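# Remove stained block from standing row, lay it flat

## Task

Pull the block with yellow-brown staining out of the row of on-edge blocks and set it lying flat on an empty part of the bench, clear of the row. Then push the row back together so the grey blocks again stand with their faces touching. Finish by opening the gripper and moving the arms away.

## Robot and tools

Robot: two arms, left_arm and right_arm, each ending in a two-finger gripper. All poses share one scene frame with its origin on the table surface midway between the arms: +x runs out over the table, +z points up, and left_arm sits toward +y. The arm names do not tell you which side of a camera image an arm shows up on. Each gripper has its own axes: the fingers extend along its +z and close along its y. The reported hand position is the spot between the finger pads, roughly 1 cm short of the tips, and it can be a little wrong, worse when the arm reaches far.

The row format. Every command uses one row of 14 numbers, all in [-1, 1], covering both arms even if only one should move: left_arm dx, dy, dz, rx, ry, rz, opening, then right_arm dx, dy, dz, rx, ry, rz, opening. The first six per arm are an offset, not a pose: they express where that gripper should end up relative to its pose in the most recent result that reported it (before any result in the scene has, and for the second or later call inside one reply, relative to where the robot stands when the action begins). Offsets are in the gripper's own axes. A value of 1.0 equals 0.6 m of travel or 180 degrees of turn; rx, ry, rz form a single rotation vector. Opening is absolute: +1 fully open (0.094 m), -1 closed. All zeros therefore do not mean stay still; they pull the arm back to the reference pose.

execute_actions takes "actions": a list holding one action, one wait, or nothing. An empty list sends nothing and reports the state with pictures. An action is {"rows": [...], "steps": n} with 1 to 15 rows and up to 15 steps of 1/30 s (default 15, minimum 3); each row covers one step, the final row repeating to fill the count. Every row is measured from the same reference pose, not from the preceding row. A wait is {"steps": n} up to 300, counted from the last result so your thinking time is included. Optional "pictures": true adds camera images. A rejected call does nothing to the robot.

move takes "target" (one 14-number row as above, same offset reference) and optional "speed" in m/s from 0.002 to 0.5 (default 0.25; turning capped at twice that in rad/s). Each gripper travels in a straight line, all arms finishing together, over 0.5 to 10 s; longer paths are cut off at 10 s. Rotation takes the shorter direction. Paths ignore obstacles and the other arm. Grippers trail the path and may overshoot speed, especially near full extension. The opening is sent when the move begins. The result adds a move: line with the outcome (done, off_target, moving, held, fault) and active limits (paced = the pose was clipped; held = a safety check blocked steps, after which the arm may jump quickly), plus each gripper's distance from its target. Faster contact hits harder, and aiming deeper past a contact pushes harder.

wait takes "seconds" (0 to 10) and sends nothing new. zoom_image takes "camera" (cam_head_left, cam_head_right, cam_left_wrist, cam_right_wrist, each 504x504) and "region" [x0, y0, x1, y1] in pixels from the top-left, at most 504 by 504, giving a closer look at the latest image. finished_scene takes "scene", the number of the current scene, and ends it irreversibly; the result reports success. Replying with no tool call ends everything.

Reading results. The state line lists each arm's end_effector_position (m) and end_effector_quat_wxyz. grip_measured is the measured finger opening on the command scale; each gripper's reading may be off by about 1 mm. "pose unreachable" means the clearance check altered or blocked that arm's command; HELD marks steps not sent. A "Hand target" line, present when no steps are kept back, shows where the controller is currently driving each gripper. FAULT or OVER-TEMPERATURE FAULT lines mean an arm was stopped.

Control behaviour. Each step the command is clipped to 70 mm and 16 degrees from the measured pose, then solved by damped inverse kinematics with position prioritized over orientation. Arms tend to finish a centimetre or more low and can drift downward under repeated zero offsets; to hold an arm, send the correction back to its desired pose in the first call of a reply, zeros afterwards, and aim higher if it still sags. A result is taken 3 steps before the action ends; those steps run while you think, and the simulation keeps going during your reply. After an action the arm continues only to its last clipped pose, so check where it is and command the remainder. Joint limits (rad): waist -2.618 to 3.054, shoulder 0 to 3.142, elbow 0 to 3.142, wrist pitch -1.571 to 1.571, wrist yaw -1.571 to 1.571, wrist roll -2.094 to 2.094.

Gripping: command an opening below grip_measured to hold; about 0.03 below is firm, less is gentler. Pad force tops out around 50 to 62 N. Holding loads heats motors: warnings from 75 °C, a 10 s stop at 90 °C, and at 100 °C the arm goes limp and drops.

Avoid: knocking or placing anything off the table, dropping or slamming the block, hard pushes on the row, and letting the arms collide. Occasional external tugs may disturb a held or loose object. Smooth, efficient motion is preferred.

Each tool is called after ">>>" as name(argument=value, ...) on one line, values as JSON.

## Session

>>> execute_actions(actions=[])

Scene clock: 0.00 s of 4800.00 s.
left_arm: end_effector_position=(+0.2050, +0.1856, +0.2398) grip_measured=+1.000 end_effector_quat_wxyz=(+0.701, +0.588, +0.392, -0.095) | right_arm: end_effector_position=(+0.4016, -0.2415, +0.2649) grip_measured=+1.000 end_effector_quat_wxyz=(+0.095, +0.590, +0.520, +0.610)
Joint positions: left_arm=[-0.134  0.344  0.23   0.116  0.957  0.847  0.094] | right_arm=[-0.003  1.101  0.758  0.041 -0.645  2.08   0.094]
Joint velocities: left_arm=[ 0.002 -0.012  0.002  0.037  0.022 -0.007  0.   ] | right_arm=[-0.007 -0.022 -0.022 -0.051 -0.037  0.051  0.   ]
Hand target (left_arm): +0.204, +0.186, +0.239; +0.698, +0.587, +0.397, -0.099
Hand target (right_arm): +0.400, -0.241, +0.266; +0.095, +0.590, +0.522, +0.609

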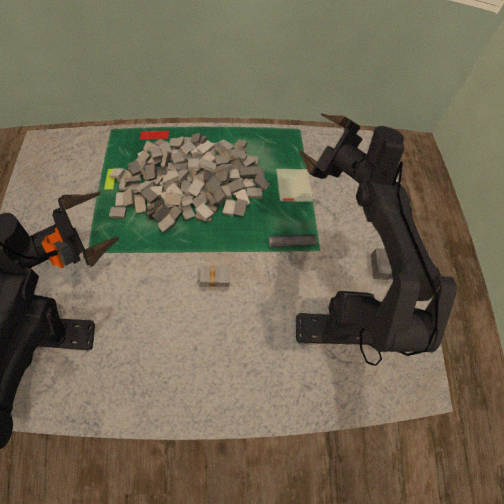

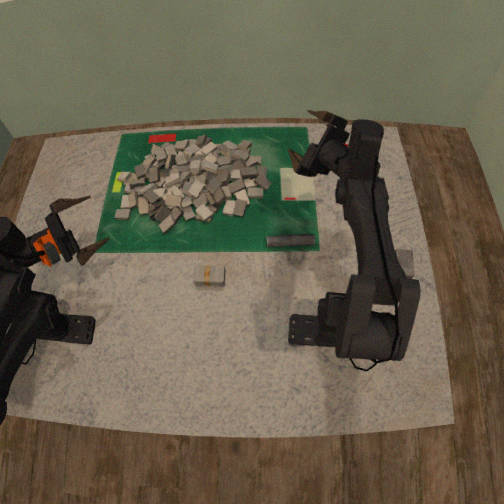

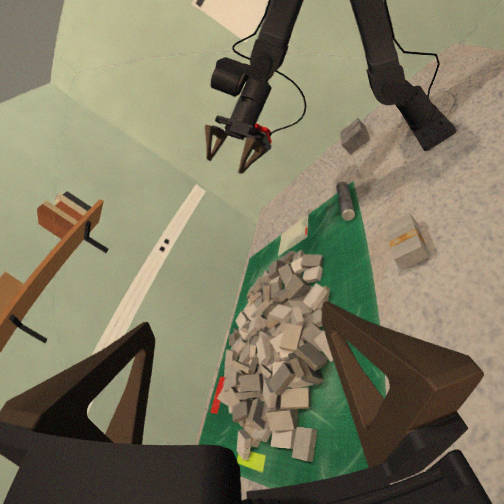

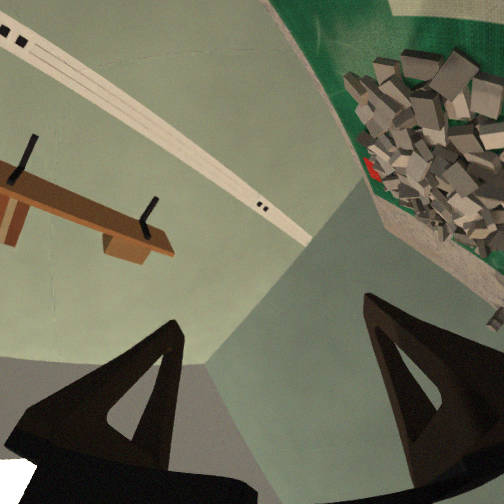

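>>> zoom_image(camera="cam_head_left", region=[170,245,260,305])

Region (170, 245, 260, 305) of cam_head_left's 504x504 image, scaled by 5.600, with more detail than that image has.

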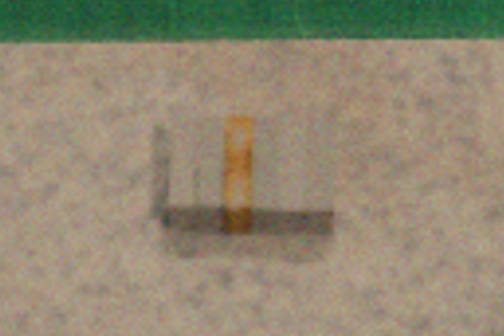

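>>> move(target=[0.067,-0.275,0.325,-0.077,0.567,-0.475,-1,0,0,0,0,0,0,1], speed=0.4)

Scene clock: 4.20 s of 4800.00 s.
left_arm: end_effector_position=(+0.2177, -0.0272, +0.0923) grip_measured=-0.987 end_effector_quat_wxyz=(-0.008, +0.007, +1.000, -0.017) | right_arm: end_effector_position=(+0.4016, -0.2415, +0.2649) grip_measured=+1.000 end_effector_quat_wxyz=(+0.095, +0.590, +0.520, +0.610)
Joint positions: left_arm=[-1.096  2.173  1.95  -1.325  0.028 -1.107  0.001] | right_arm=[-0.003  1.101  0.758  0.041 -0.645  2.08   0.094]
Joint velocities: left_arm=[-0.012  0.002  0.007  0.022  0.051  0.022  0.   ] | right_arm=[ 0.002 -0.022  0.002 -0.007  0.007 -0.066  0.   ]
Hand target (left_arm): +0.221, -0.026, +0.091; -0.013, -0.003, +1.000, -0.012
Hand target (right_arm): +0.402, -0.242, +0.265; +0.095, +0.590, +0.520, +0.610
Off the commanded pose (left_arm): 0.004 m, 2 deg.
Off the commanded pose (right_arm): 0.000 m, 0 deg.
Kept back: nothing.
move: done; limits=paced

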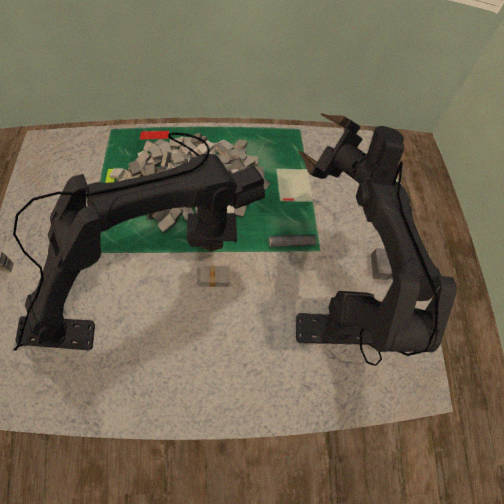

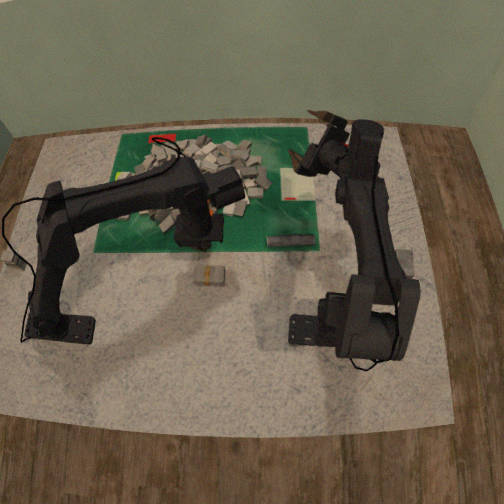

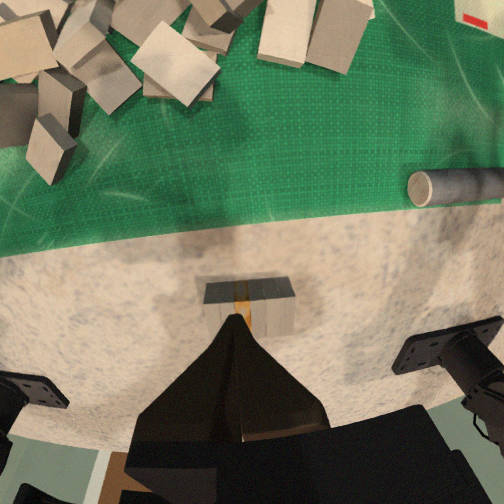

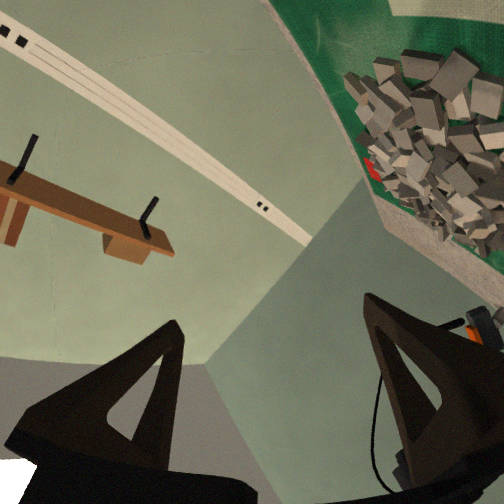

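>>> move(target=[-0.05,-0.008,0.085,0,0,0,-1,0,0,0,0,0,0,1])

Scene clock: 5.37 s of 4800.00 s.
left_arm: end_effector_position=(+0.2456, -0.0344, +0.0457) grip_measured=-0.987 end_effector_quat_wxyz=(-0.007, +0.004, +1.000, -0.018) | right_arm: end_effector_position=(+0.4016, -0.2415, +0.2649) grip_measured=+1.000 end_effector_quat_wxyz=(+0.095, +0.590, +0.520, +0.610)
Joint positions: left_arm=[-1.046  2.268  1.921 -1.2    0.029 -1.064  0.001] | right_arm=[-0.003  1.101  0.758  0.041 -0.645  2.08   0.094]
Joint velocities: left_arm=[ 0.002 -0.007  0.012 -0.022 -0.037  0.022  0.   ] | right_arm=[ 0.002  0.012 -0.007 -0.007  0.007 -0.007  0.   ]
Hand target (left_arm): +0.247, -0.033, +0.041; -0.007, +0.007, +1.000, -0.016
Hand target (right_arm): +0.402, -0.242, +0.265; +0.095, +0.590, +0.520, +0.610
Off the commanded pose (left_arm): 0.005 m, 0 deg.
Off the commanded pose (right_arm): 0.000 m, 0 deg.
Kept back: nothing.
move: done

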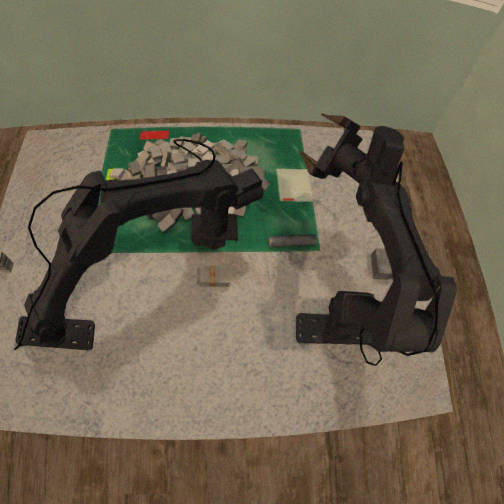

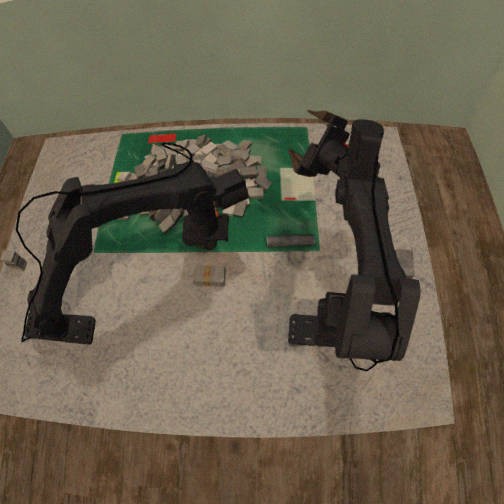

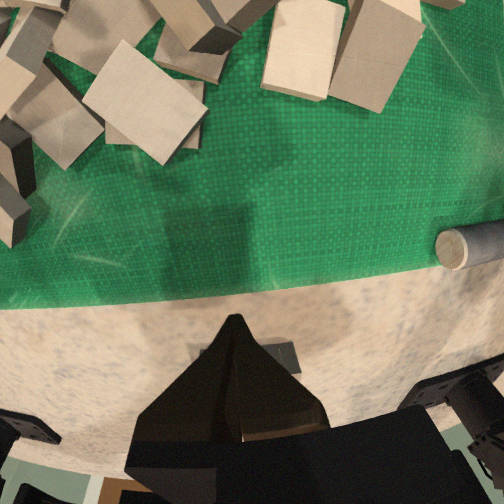

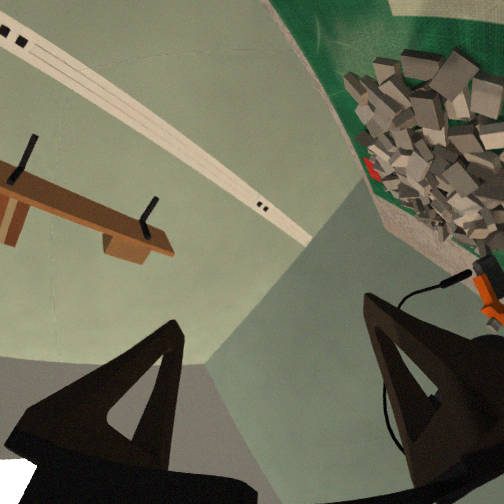

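>>> move(target=[0,0,-0.06,0,0,0,-1,0,0,0,0,0,0,1])

>>> move(target=[0.185,0,0,0,0,0,-1,0,0,0,0,0,0,1])

>>> move(target=[0,0,0.075,0,0,0,-1,0,0,0,0,0,0,1])

Scene clock: 6.57 s of 4800.00 s.
left_arm: end_effector_position=(+0.2445, -0.0325, +0.0706) grip_measured=-0.987 end_effector_quat_wxyz=(-0.010, +0.004, +1.000, -0.011) | right_arm: end_effector_position=(+0.4016, -0.2415, +0.2649) grip_measured=+1.000 end_effector_quat_wxyz=(+0.095, +0.590, +0.520, +0.610)
Joint positions: left_arm=[-1.046  2.268  2.02  -1.313  0.029 -1.064  0.001] | right_arm=[-0.003  1.101  0.758  0.041 -0.645  2.08   0.094]
Joint velocities: left_arm=[-0.012 -0.017 -0.002 -0.051 -0.037  0.007 -0.001] | right_arm=[-0.002  0.007  0.002 -0.037 -0.095  0.022  0.   ]
Hand target (left_arm): +0.246, -0.033, +0.082; -0.007, +0.004, +1.000, -0.018
Hand target (right_arm): +0.402, -0.242, +0.265; +0.095, +0.590, +0.520, +0.610
Off the commanded pose (left_arm): 0.011 m, 1 deg.
Off the commanded pose (right_arm): 0.000 m, 0 deg.
Kept back: nothing.
move: off_target (left_arm)

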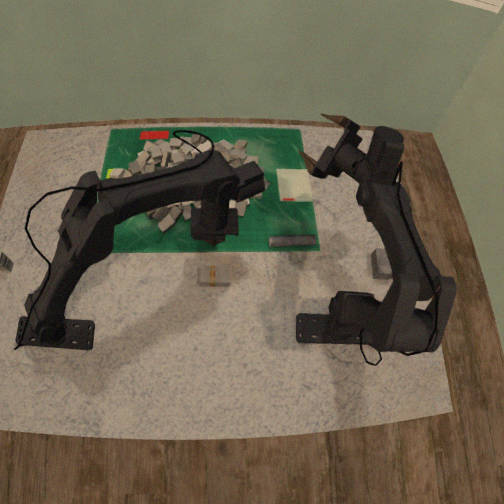

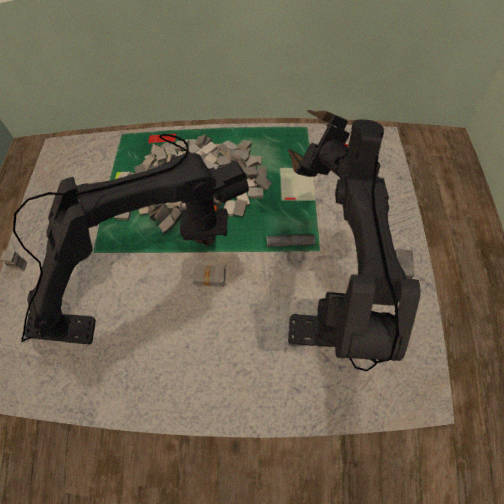

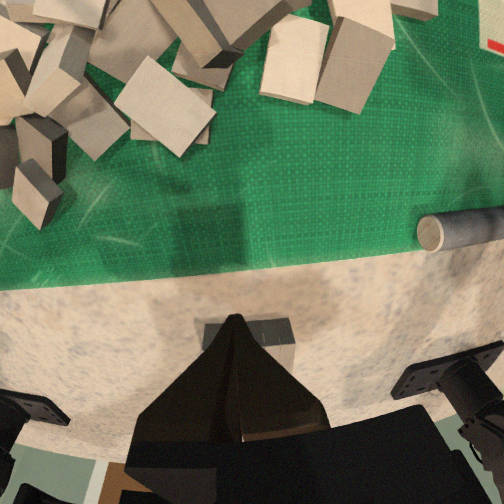

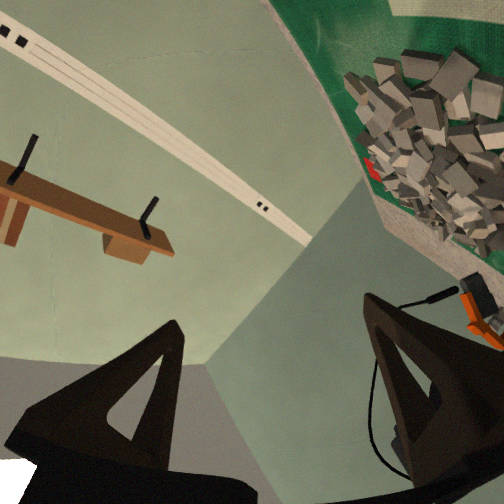

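Scene clock: 7.63 s of 4800.00 s.
left_arm: end_effector_position=(+0.1289, -0.0346, +0.0695) grip_measured=-0.987 end_effector_quat_wxyz=(-0.018, +0.014, +1.000, -0.005) | right_arm: end_effector_position=(+0.4016, -0.2415, +0.2649) grip_measured=+1.000 end_effector_quat_wxyz=(+0.095, +0.590, +0.520, +0.610)
Joint positions: left_arm=[-1.298  2.104  1.752 -1.218  0.038 -1.296  0.001] | right_arm=[-0.003  1.101  0.758  0.041 -0.645  2.08   0.094]
Joint velocities: left_arm=[ 0.007 -0.012  0.002  0.007  0.051  0.066  0.001] | right_arm=[-0.002  0.002 -0.007 -0.022 -0.051 -0.037  0.   ]
Hand target (left_arm): +0.133, -0.032, +0.072; -0.013, +0.004, +1.000, -0.011
Hand target (right_arm): +0.402, -0.242, +0.265; +0.095, +0.590, +0.520, +0.610
Off the commanded pose (left_arm): 0.007 m, 2 deg.
Off the commanded pose (right_arm): 0.000 m, 0 deg.
Kept back: nothing.
move: done

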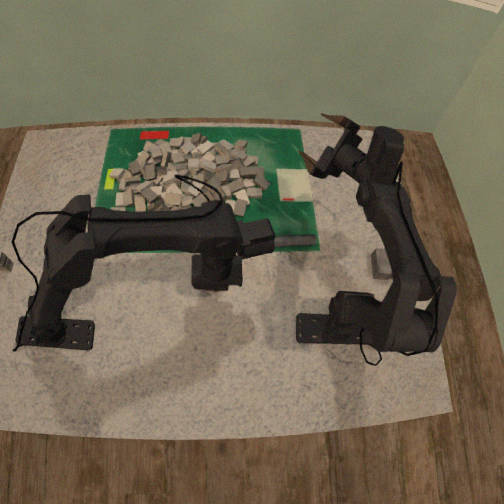

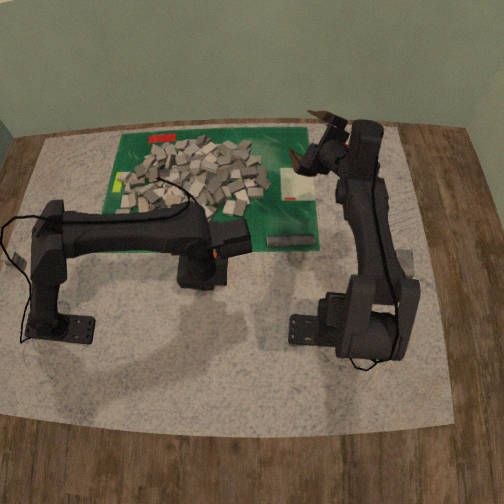

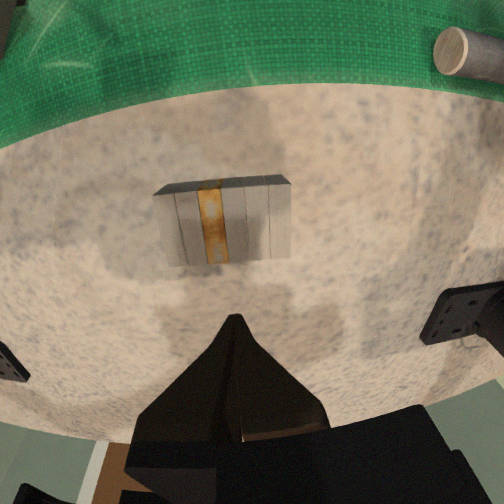

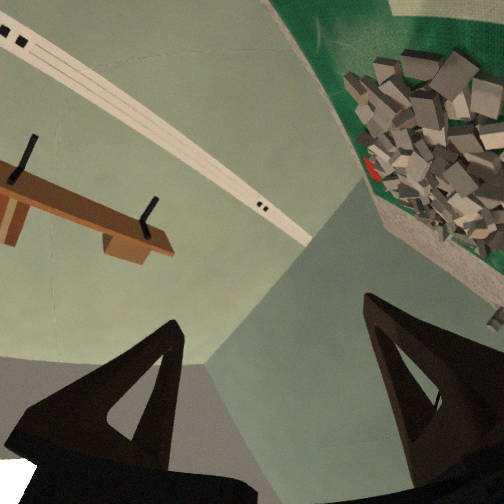

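Scene clock: 8.60 s of 4800.00 s.
left_arm: end_effector_position=(+0.1297, -0.0376, +0.0336) grip_measured=-0.987 end_effector_quat_wxyz=(-0.016, +0.014, +1.000, -0.014) | right_arm: end_effector_position=(+0.4016, -0.2415, +0.2649) grip_measured=+1.000 end_effector_quat_wxyz=(+0.095, +0.590, +0.520, +0.610)
Joint positions: left_arm=[-1.298  2.125  1.639 -1.067  0.038 -1.296  0.001] | right_arm=[-0.003  1.101  0.758  0.041 -0.645  2.08   0.094]
Joint velocities: left_arm=[ 0.007  0.012  0.007  0.022  0.022 -0.007 -0.   ] | right_arm=[-0.017  0.012  0.002 -0.095  0.051  0.037  0.   ]
Hand target (left_arm): +0.128, -0.035, +0.025; -0.018, +0.014, +1.000, -0.005
Hand target (right_arm): +0.402, -0.242, +0.265; +0.095, +0.590, +0.520, +0.610
Off the commanded pose (left_arm): 0.010 m, 1 deg.
Off the commanded pose (right_arm): 0.000 m, 0 deg.
Kept back: nothing.
move: done

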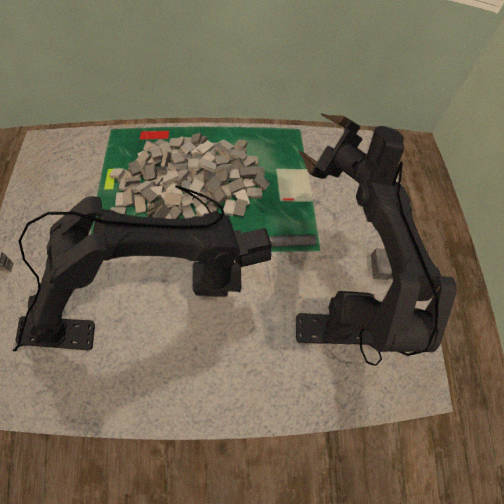

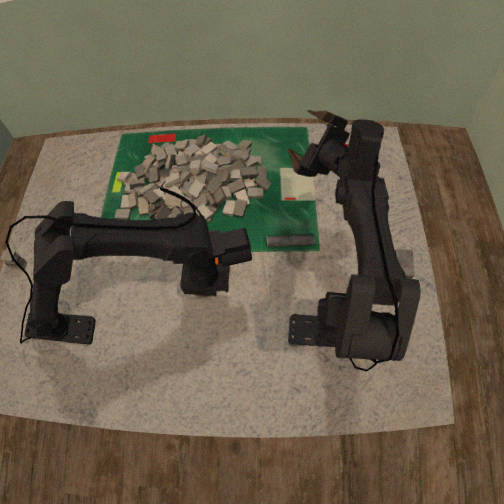

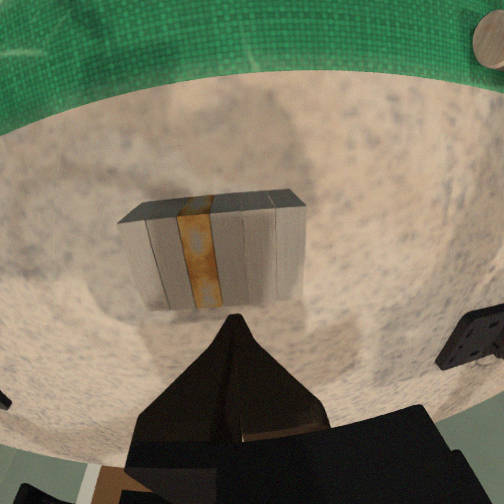

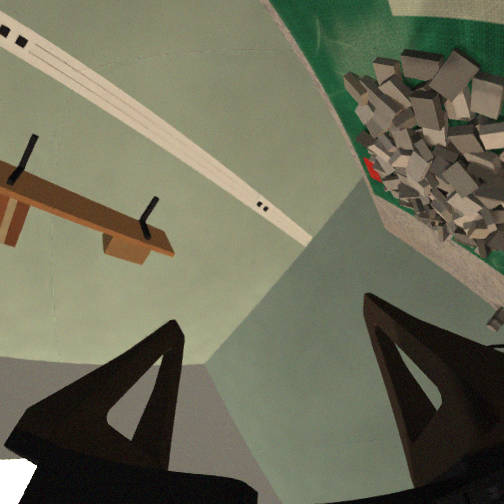

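>>> move(target=[0,0.024,0.02,0,0,0,-1,0,0,0,0,0,0,1])

Scene clock: 9.63 s of 4800.00 s.
left_arm: end_effector_position=(+0.1267, -0.0257, +0.0197) grip_measured=-0.987 end_effector_quat_wxyz=(-0.018, +0.014, +1.000, -0.009) | right_arm: end_effector_position=(+0.4016, -0.2415, +0.2649) grip_measured=+1.000 end_effector_quat_wxyz=(+0.095, +0.590, +0.520, +0.610)
Joint positions: left_arm=[-1.298  2.104  1.549 -1.008  0.038 -1.296  0.001] | right_arm=[-0.003  1.101  0.758  0.041 -0.645  2.08   0.094]
Joint velocities: left_arm=[-0.007  0.012 -0.002  0.037 -0.066 -0.081 -0.   ] | right_arm=[-0.022 -0.002 -0.002  0.022 -0.051 -0.037  0.   ]
Hand target (left_arm): +0.130, -0.024, +0.021; -0.016, +0.014, +1.000, -0.014
Hand target (right_arm): +0.402, -0.242, +0.265; +0.095, +0.590, +0.520, +0.610
Off the commanded pose (left_arm): 0.004 m, 1 deg.
Off the commanded pose (right_arm): 0.000 m, 0 deg.
Kept back: nothing.
move: done

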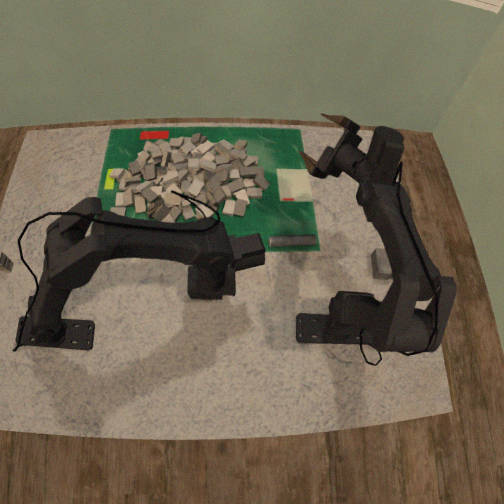

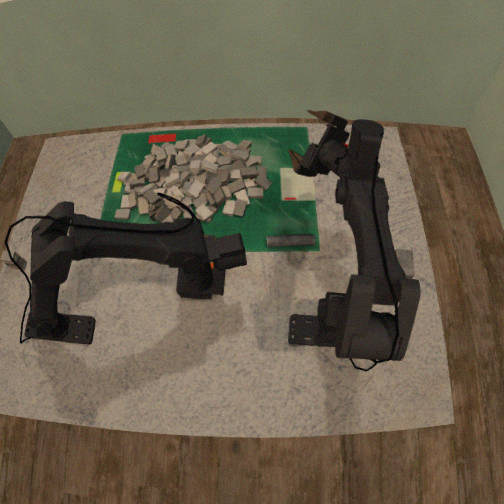

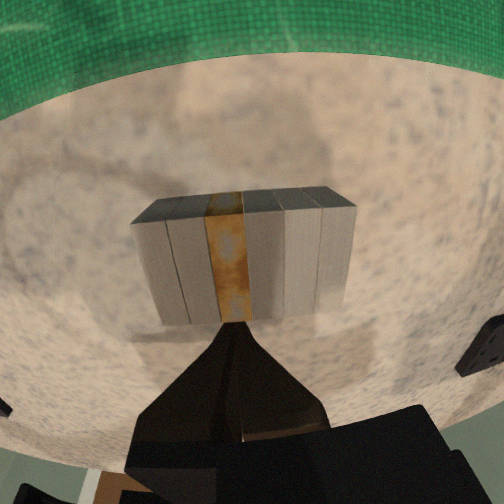

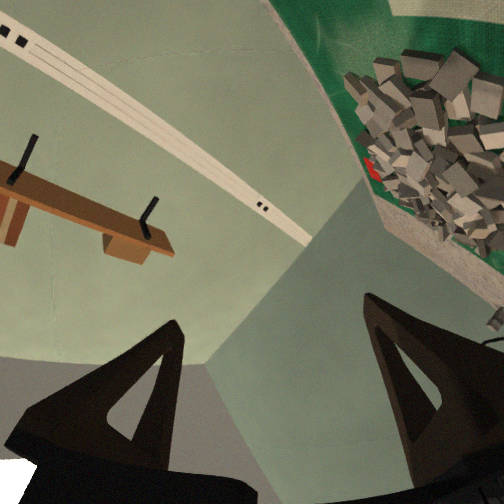

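>>> move(target=[-0.05,0,0,0,0,0,-1,0,0,0,0,0,0,1], speed=0.04)

Scene clock: 10.93 s of 4800.00 s.
left_arm: end_effector_position=(+0.1477, -0.0255, +0.0212) grip_measured=-0.987 end_effector_quat_wxyz=(-0.023, +0.016, +1.000, -0.014) | right_arm: end_effector_position=(+0.4016, -0.2415, +0.2649) grip_measured=+1.000 end_effector_quat_wxyz=(+0.095, +0.590, +0.520, +0.610)
Joint positions: left_arm=[-1.242  2.116  1.574 -1.016  0.052 -1.236  0.001] | right_arm=[-0.003  1.101  0.758  0.041 -0.645  2.08   0.094]
Joint velocities: left_arm=[ 0.022  0.007 -0.012 -0.051  0.022  0.081  0.   ] | right_arm=[-0.002 -0.022 -0.012  0.007 -0.022  0.037  0.   ]
Hand target (left_arm): +0.157, -0.026, +0.019; -0.017, +0.014, +1.000, -0.009
Hand target (right_arm): +0.402, -0.242, +0.265; +0.095, +0.590, +0.520, +0.610
Off the commanded pose (left_arm): 0.009 m, 1 deg.
Off the commanded pose (right_arm): 0.000 m, 0 deg.
Kept back: nothing.
move: done

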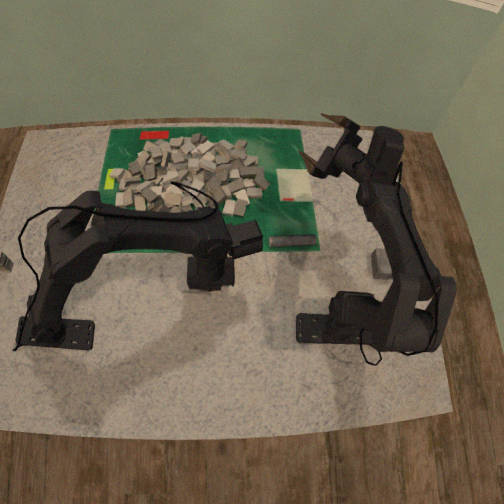

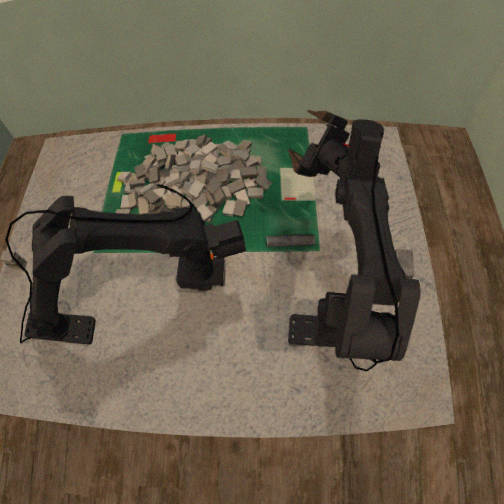

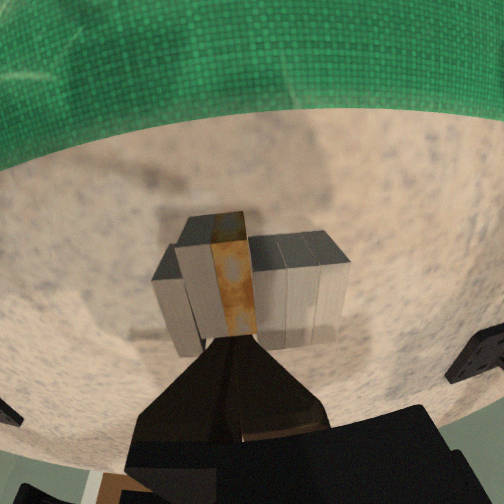

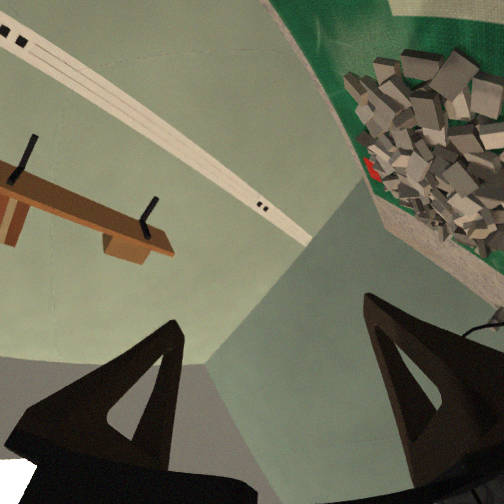

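>>> move(target=[0.008,-0.005,-0.03,0,0,0,-1,0,0,0,0,0,0,1], speed=0.05)

Scene clock: 11.93 s of 4800.00 s.
left_arm: end_effector_position=(+0.1469, -0.0236, +0.0275) grip_measured=-0.987 end_effector_quat_wxyz=(-0.025, +0.015, +1.000, -0.007) | right_arm: end_effector_position=(+0.4016, -0.2415, +0.2649) grip_measured=+1.000 end_effector_quat_wxyz=(+0.095, +0.590, +0.520, +0.610)
Joint positions: left_arm=[-1.242  2.116  1.6   -1.057  0.053 -1.237  0.001] | right_arm=[-0.003  1.101  0.758  0.041 -0.645  2.08   0.094]
Joint velocities: left_arm=[-0.002 -0.002  0.007 -0.037 -0.022  0.022  0.   ] | right_arm=[-0.007 -0.012 -0.017  0.037 -0.081 -0.007  0.   ]
Hand target (left_arm): +0.143, -0.028, +0.039; -0.023, +0.016, +1.000, -0.014
Hand target (right_arm): +0.402, -0.242, +0.265; +0.095, +0.590, +0.520, +0.610
Off the commanded pose (left_arm): 0.013 m, 1 deg.
Off the commanded pose (right_arm): 0.000 m, 0 deg.
Kept back: nothing.
move: off_target (left_arm)

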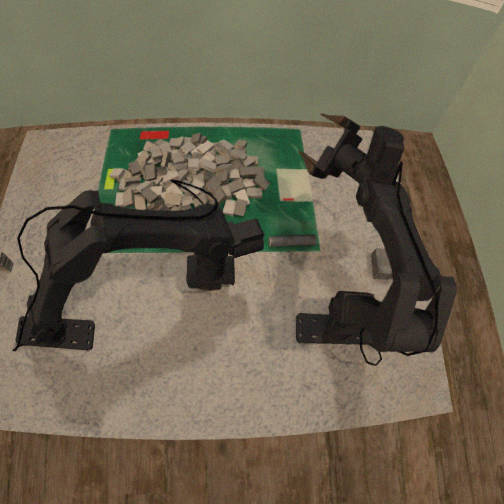

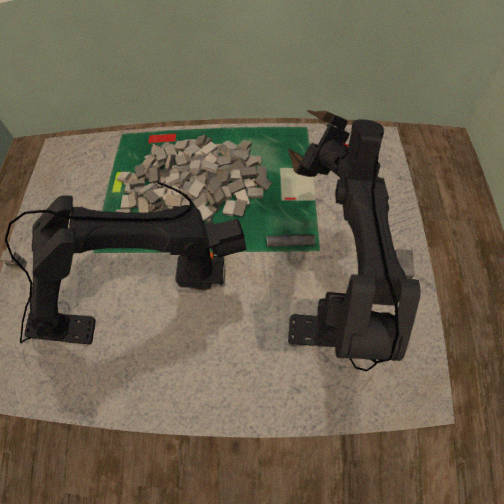

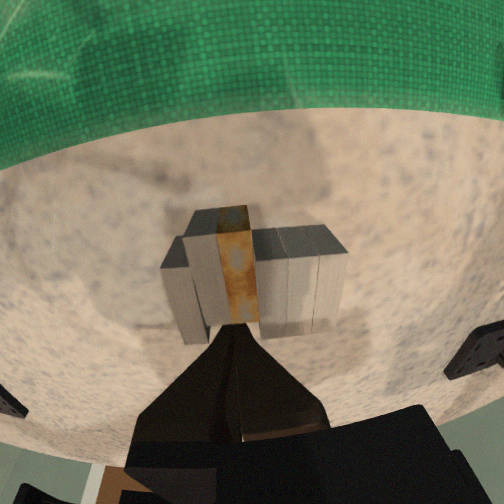

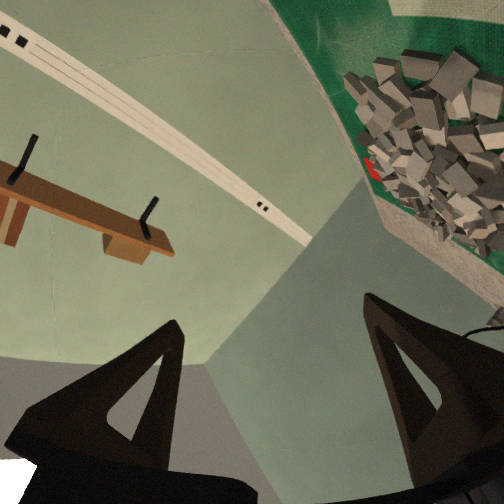

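>>> move(target=[0.004,-0.016,-0.012,0,0,0,-1,0,0,0,0,0,0,1], speed=0.05)

Scene clock: 12.90 s of 4800.00 s.
left_arm: end_effector_position=(+0.1489, -0.0299, +0.0376) grip_measured=-0.987 end_effector_quat_wxyz=(-0.023, +0.014, +1.000, -0.015) | right_arm: end_effector_position=(+0.4016, -0.2415, +0.2649) grip_measured=+1.000 end_effector_quat_wxyz=(+0.095, +0.590, +0.520, +0.610)
Joint positions: left_arm=[-1.242  2.116  1.641 -1.083  0.053 -1.239  0.001] | right_arm=[-0.003  1.101  0.758  0.041 -0.645  2.08   0.094]
Joint velocities: left_arm=[ 0.012 -0.002 -0.012  0.007  0.051  0.007 -0.   ] | right_arm=[ 0.007 -0.007  0.012  0.037  0.007 -0.066  0.   ]
Hand target (left_arm): +0.145, -0.033, +0.035; -0.025, +0.015, +1.000, -0.008
Hand target (right_arm): +0.402, -0.242, +0.265; +0.095, +0.590, +0.520, +0.610
Off the commanded pose (left_arm): 0.006 m, 1 deg.
Off the commanded pose (right_arm): 0.000 m, 0 deg.
Kept back: nothing.
move: done

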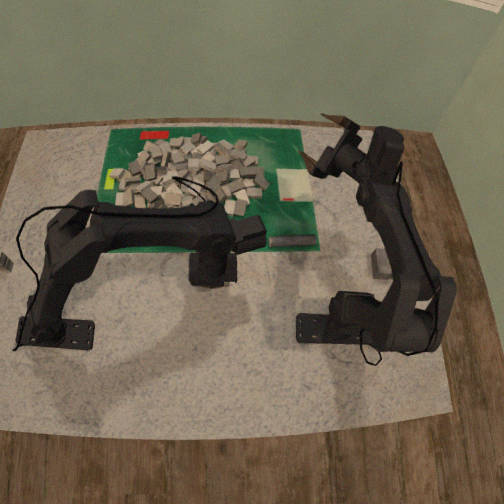

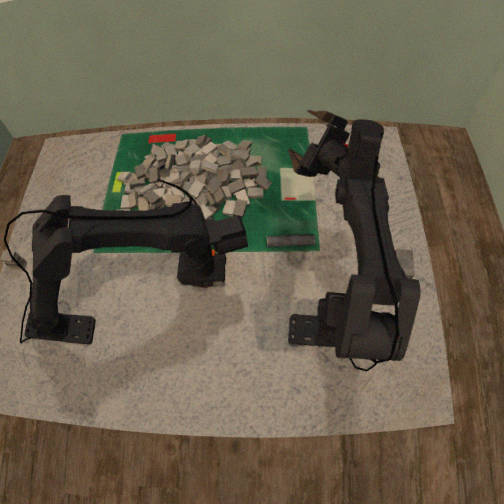

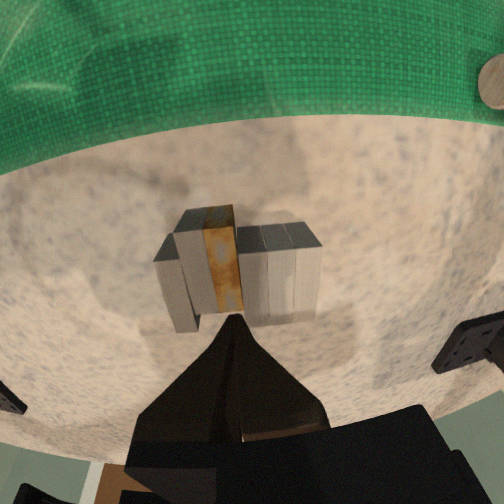

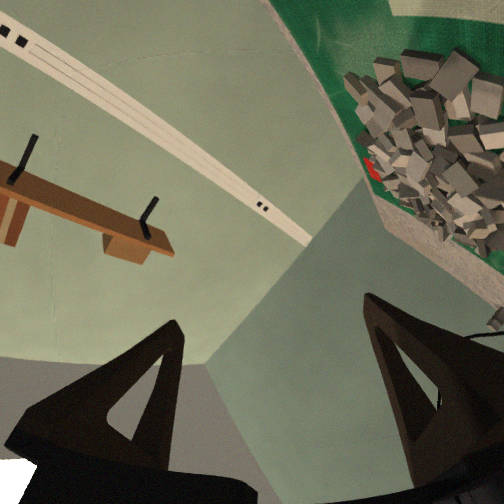

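>>> move(target=[0,0.007,0.014,0,0,0,-1,0,0,0,0,0,0,1], speed=0.05)

Scene clock: 13.83 s of 4800.00 s.
left_arm: end_effector_position=(+0.1483, -0.0279, +0.0314) grip_measured=-0.987 end_effector_quat_wxyz=(-0.023, +0.014, +1.000, -0.014) | right_arm: end_effector_position=(+0.4016, -0.2415, +0.2649) grip_measured=+1.000 end_effector_quat_wxyz=(+0.095, +0.590, +0.520, +0.610)
Joint positions: left_arm=[-1.242  2.116  1.616 -1.06   0.053 -1.24   0.001] | right_arm=[-0.003  1.101  0.758  0.041 -0.645  2.08   0.094]
Joint velocities: left_arm=[ 0.002 -0.007  0.002  0.022 -0.037  0.037  0.   ] | right_arm=[ 0.007 -0.002 -0.007  0.022  0.007  0.051  0.   ]
Hand target (left_arm): +0.149, -0.026, +0.029; -0.023, +0.014, +1.000, -0.015
Hand target (right_arm): +0.402, -0.242, +0.265; +0.095, +0.590, +0.520, +0.610
Off the commanded pose (left_arm): 0.003 m, 0 deg.
Off the commanded pose (right_arm): 0.000 m, 0 deg.
Kept back: nothing.
move: done

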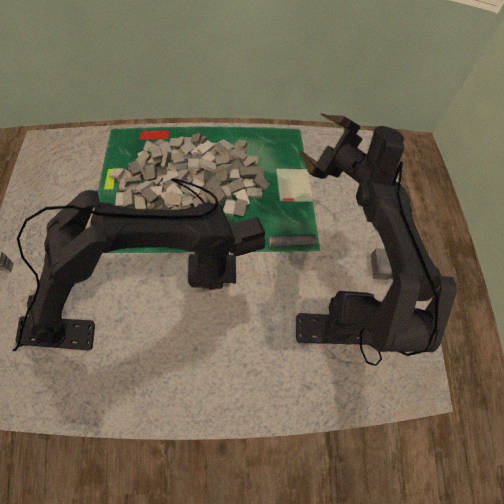

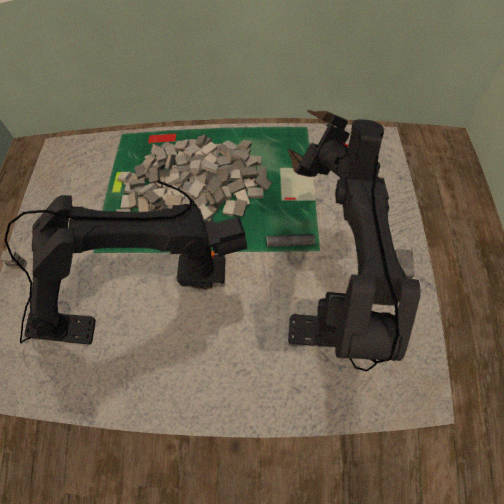

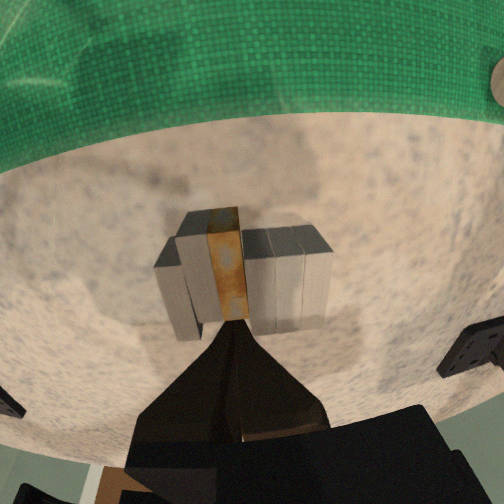

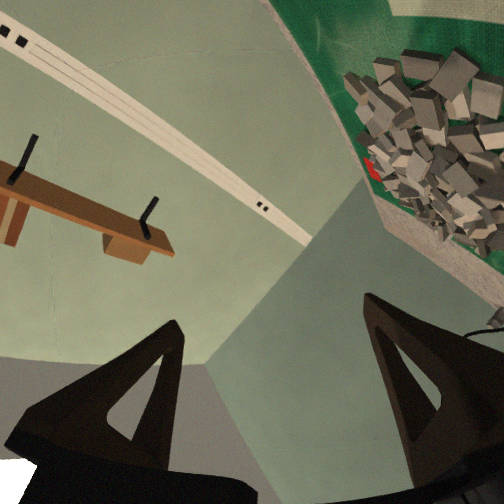

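Aligned. Push.

>>> move(target=[-0.045,0,0,0,0,0,-1,0,0,0,0,0,0,1], speed=0.04)

Scene clock: 15.03 s of 4800.00 s.
left_arm: end_effector_position=(+0.1658, -0.0281, +0.0326) grip_measured=-0.987 end_effector_quat_wxyz=(-0.029, +0.015, +0.999, -0.020) | right_arm: end_effector_position=(+0.4016, -0.2415, +0.2649) grip_measured=+1.000 end_effector_quat_wxyz=(+0.095, +0.590, +0.520, +0.610)
Joint positions: left_arm=[-1.194  2.131  1.644 -1.068  0.068 -1.19   0.001] | right_arm=[-0.003  1.101  0.758  0.041 -0.645  2.08   0.094]
Joint velocities: left_arm=[-0.002 -0.017 -0.017 -0.007 -0.007  0.022 -0.002] | right_arm=[-0.027  0.007  0.007 -0.051 -0.022 -0.095  0.   ]
Hand target (left_arm): +0.175, -0.028, +0.030; -0.023, +0.014, +1.000, -0.014
Hand target (right_arm): +0.402, -0.242, +0.265; +0.095, +0.590, +0.520, +0.610
Off the commanded pose (left_arm): 0.010 m, 1 deg.
Off the commanded pose (right_arm): 0.000 m, 0 deg.
Kept back: nothing.
move: done

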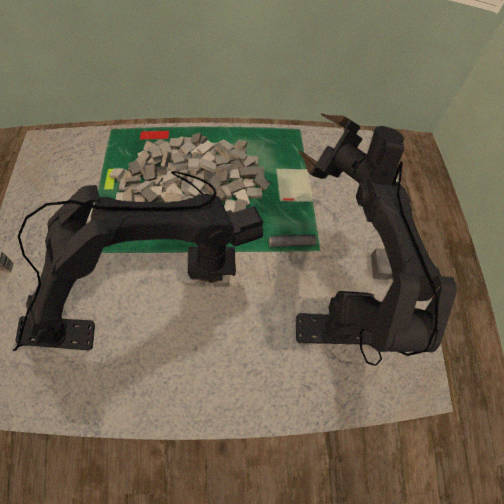

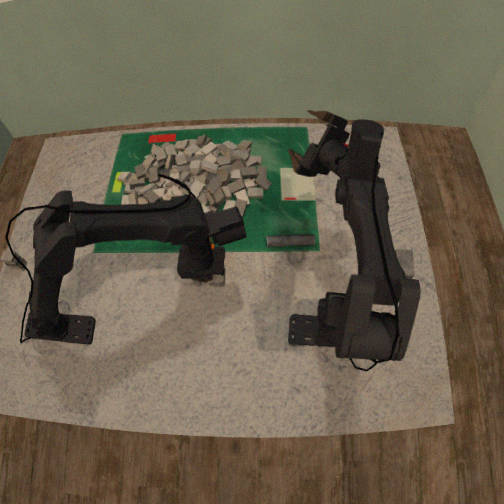

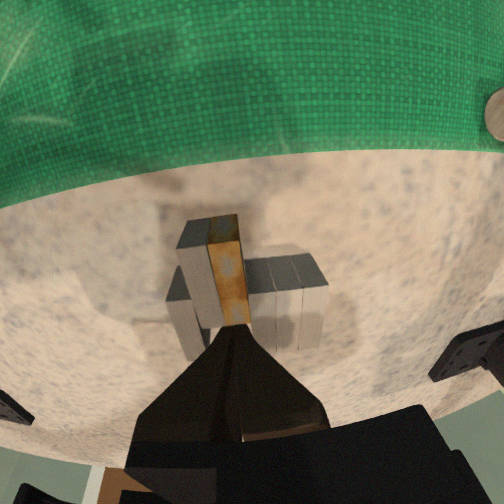

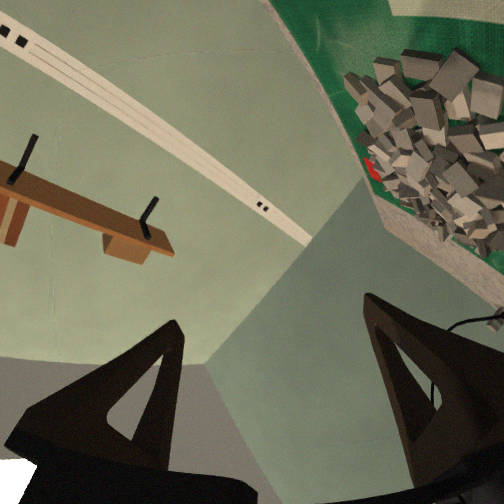

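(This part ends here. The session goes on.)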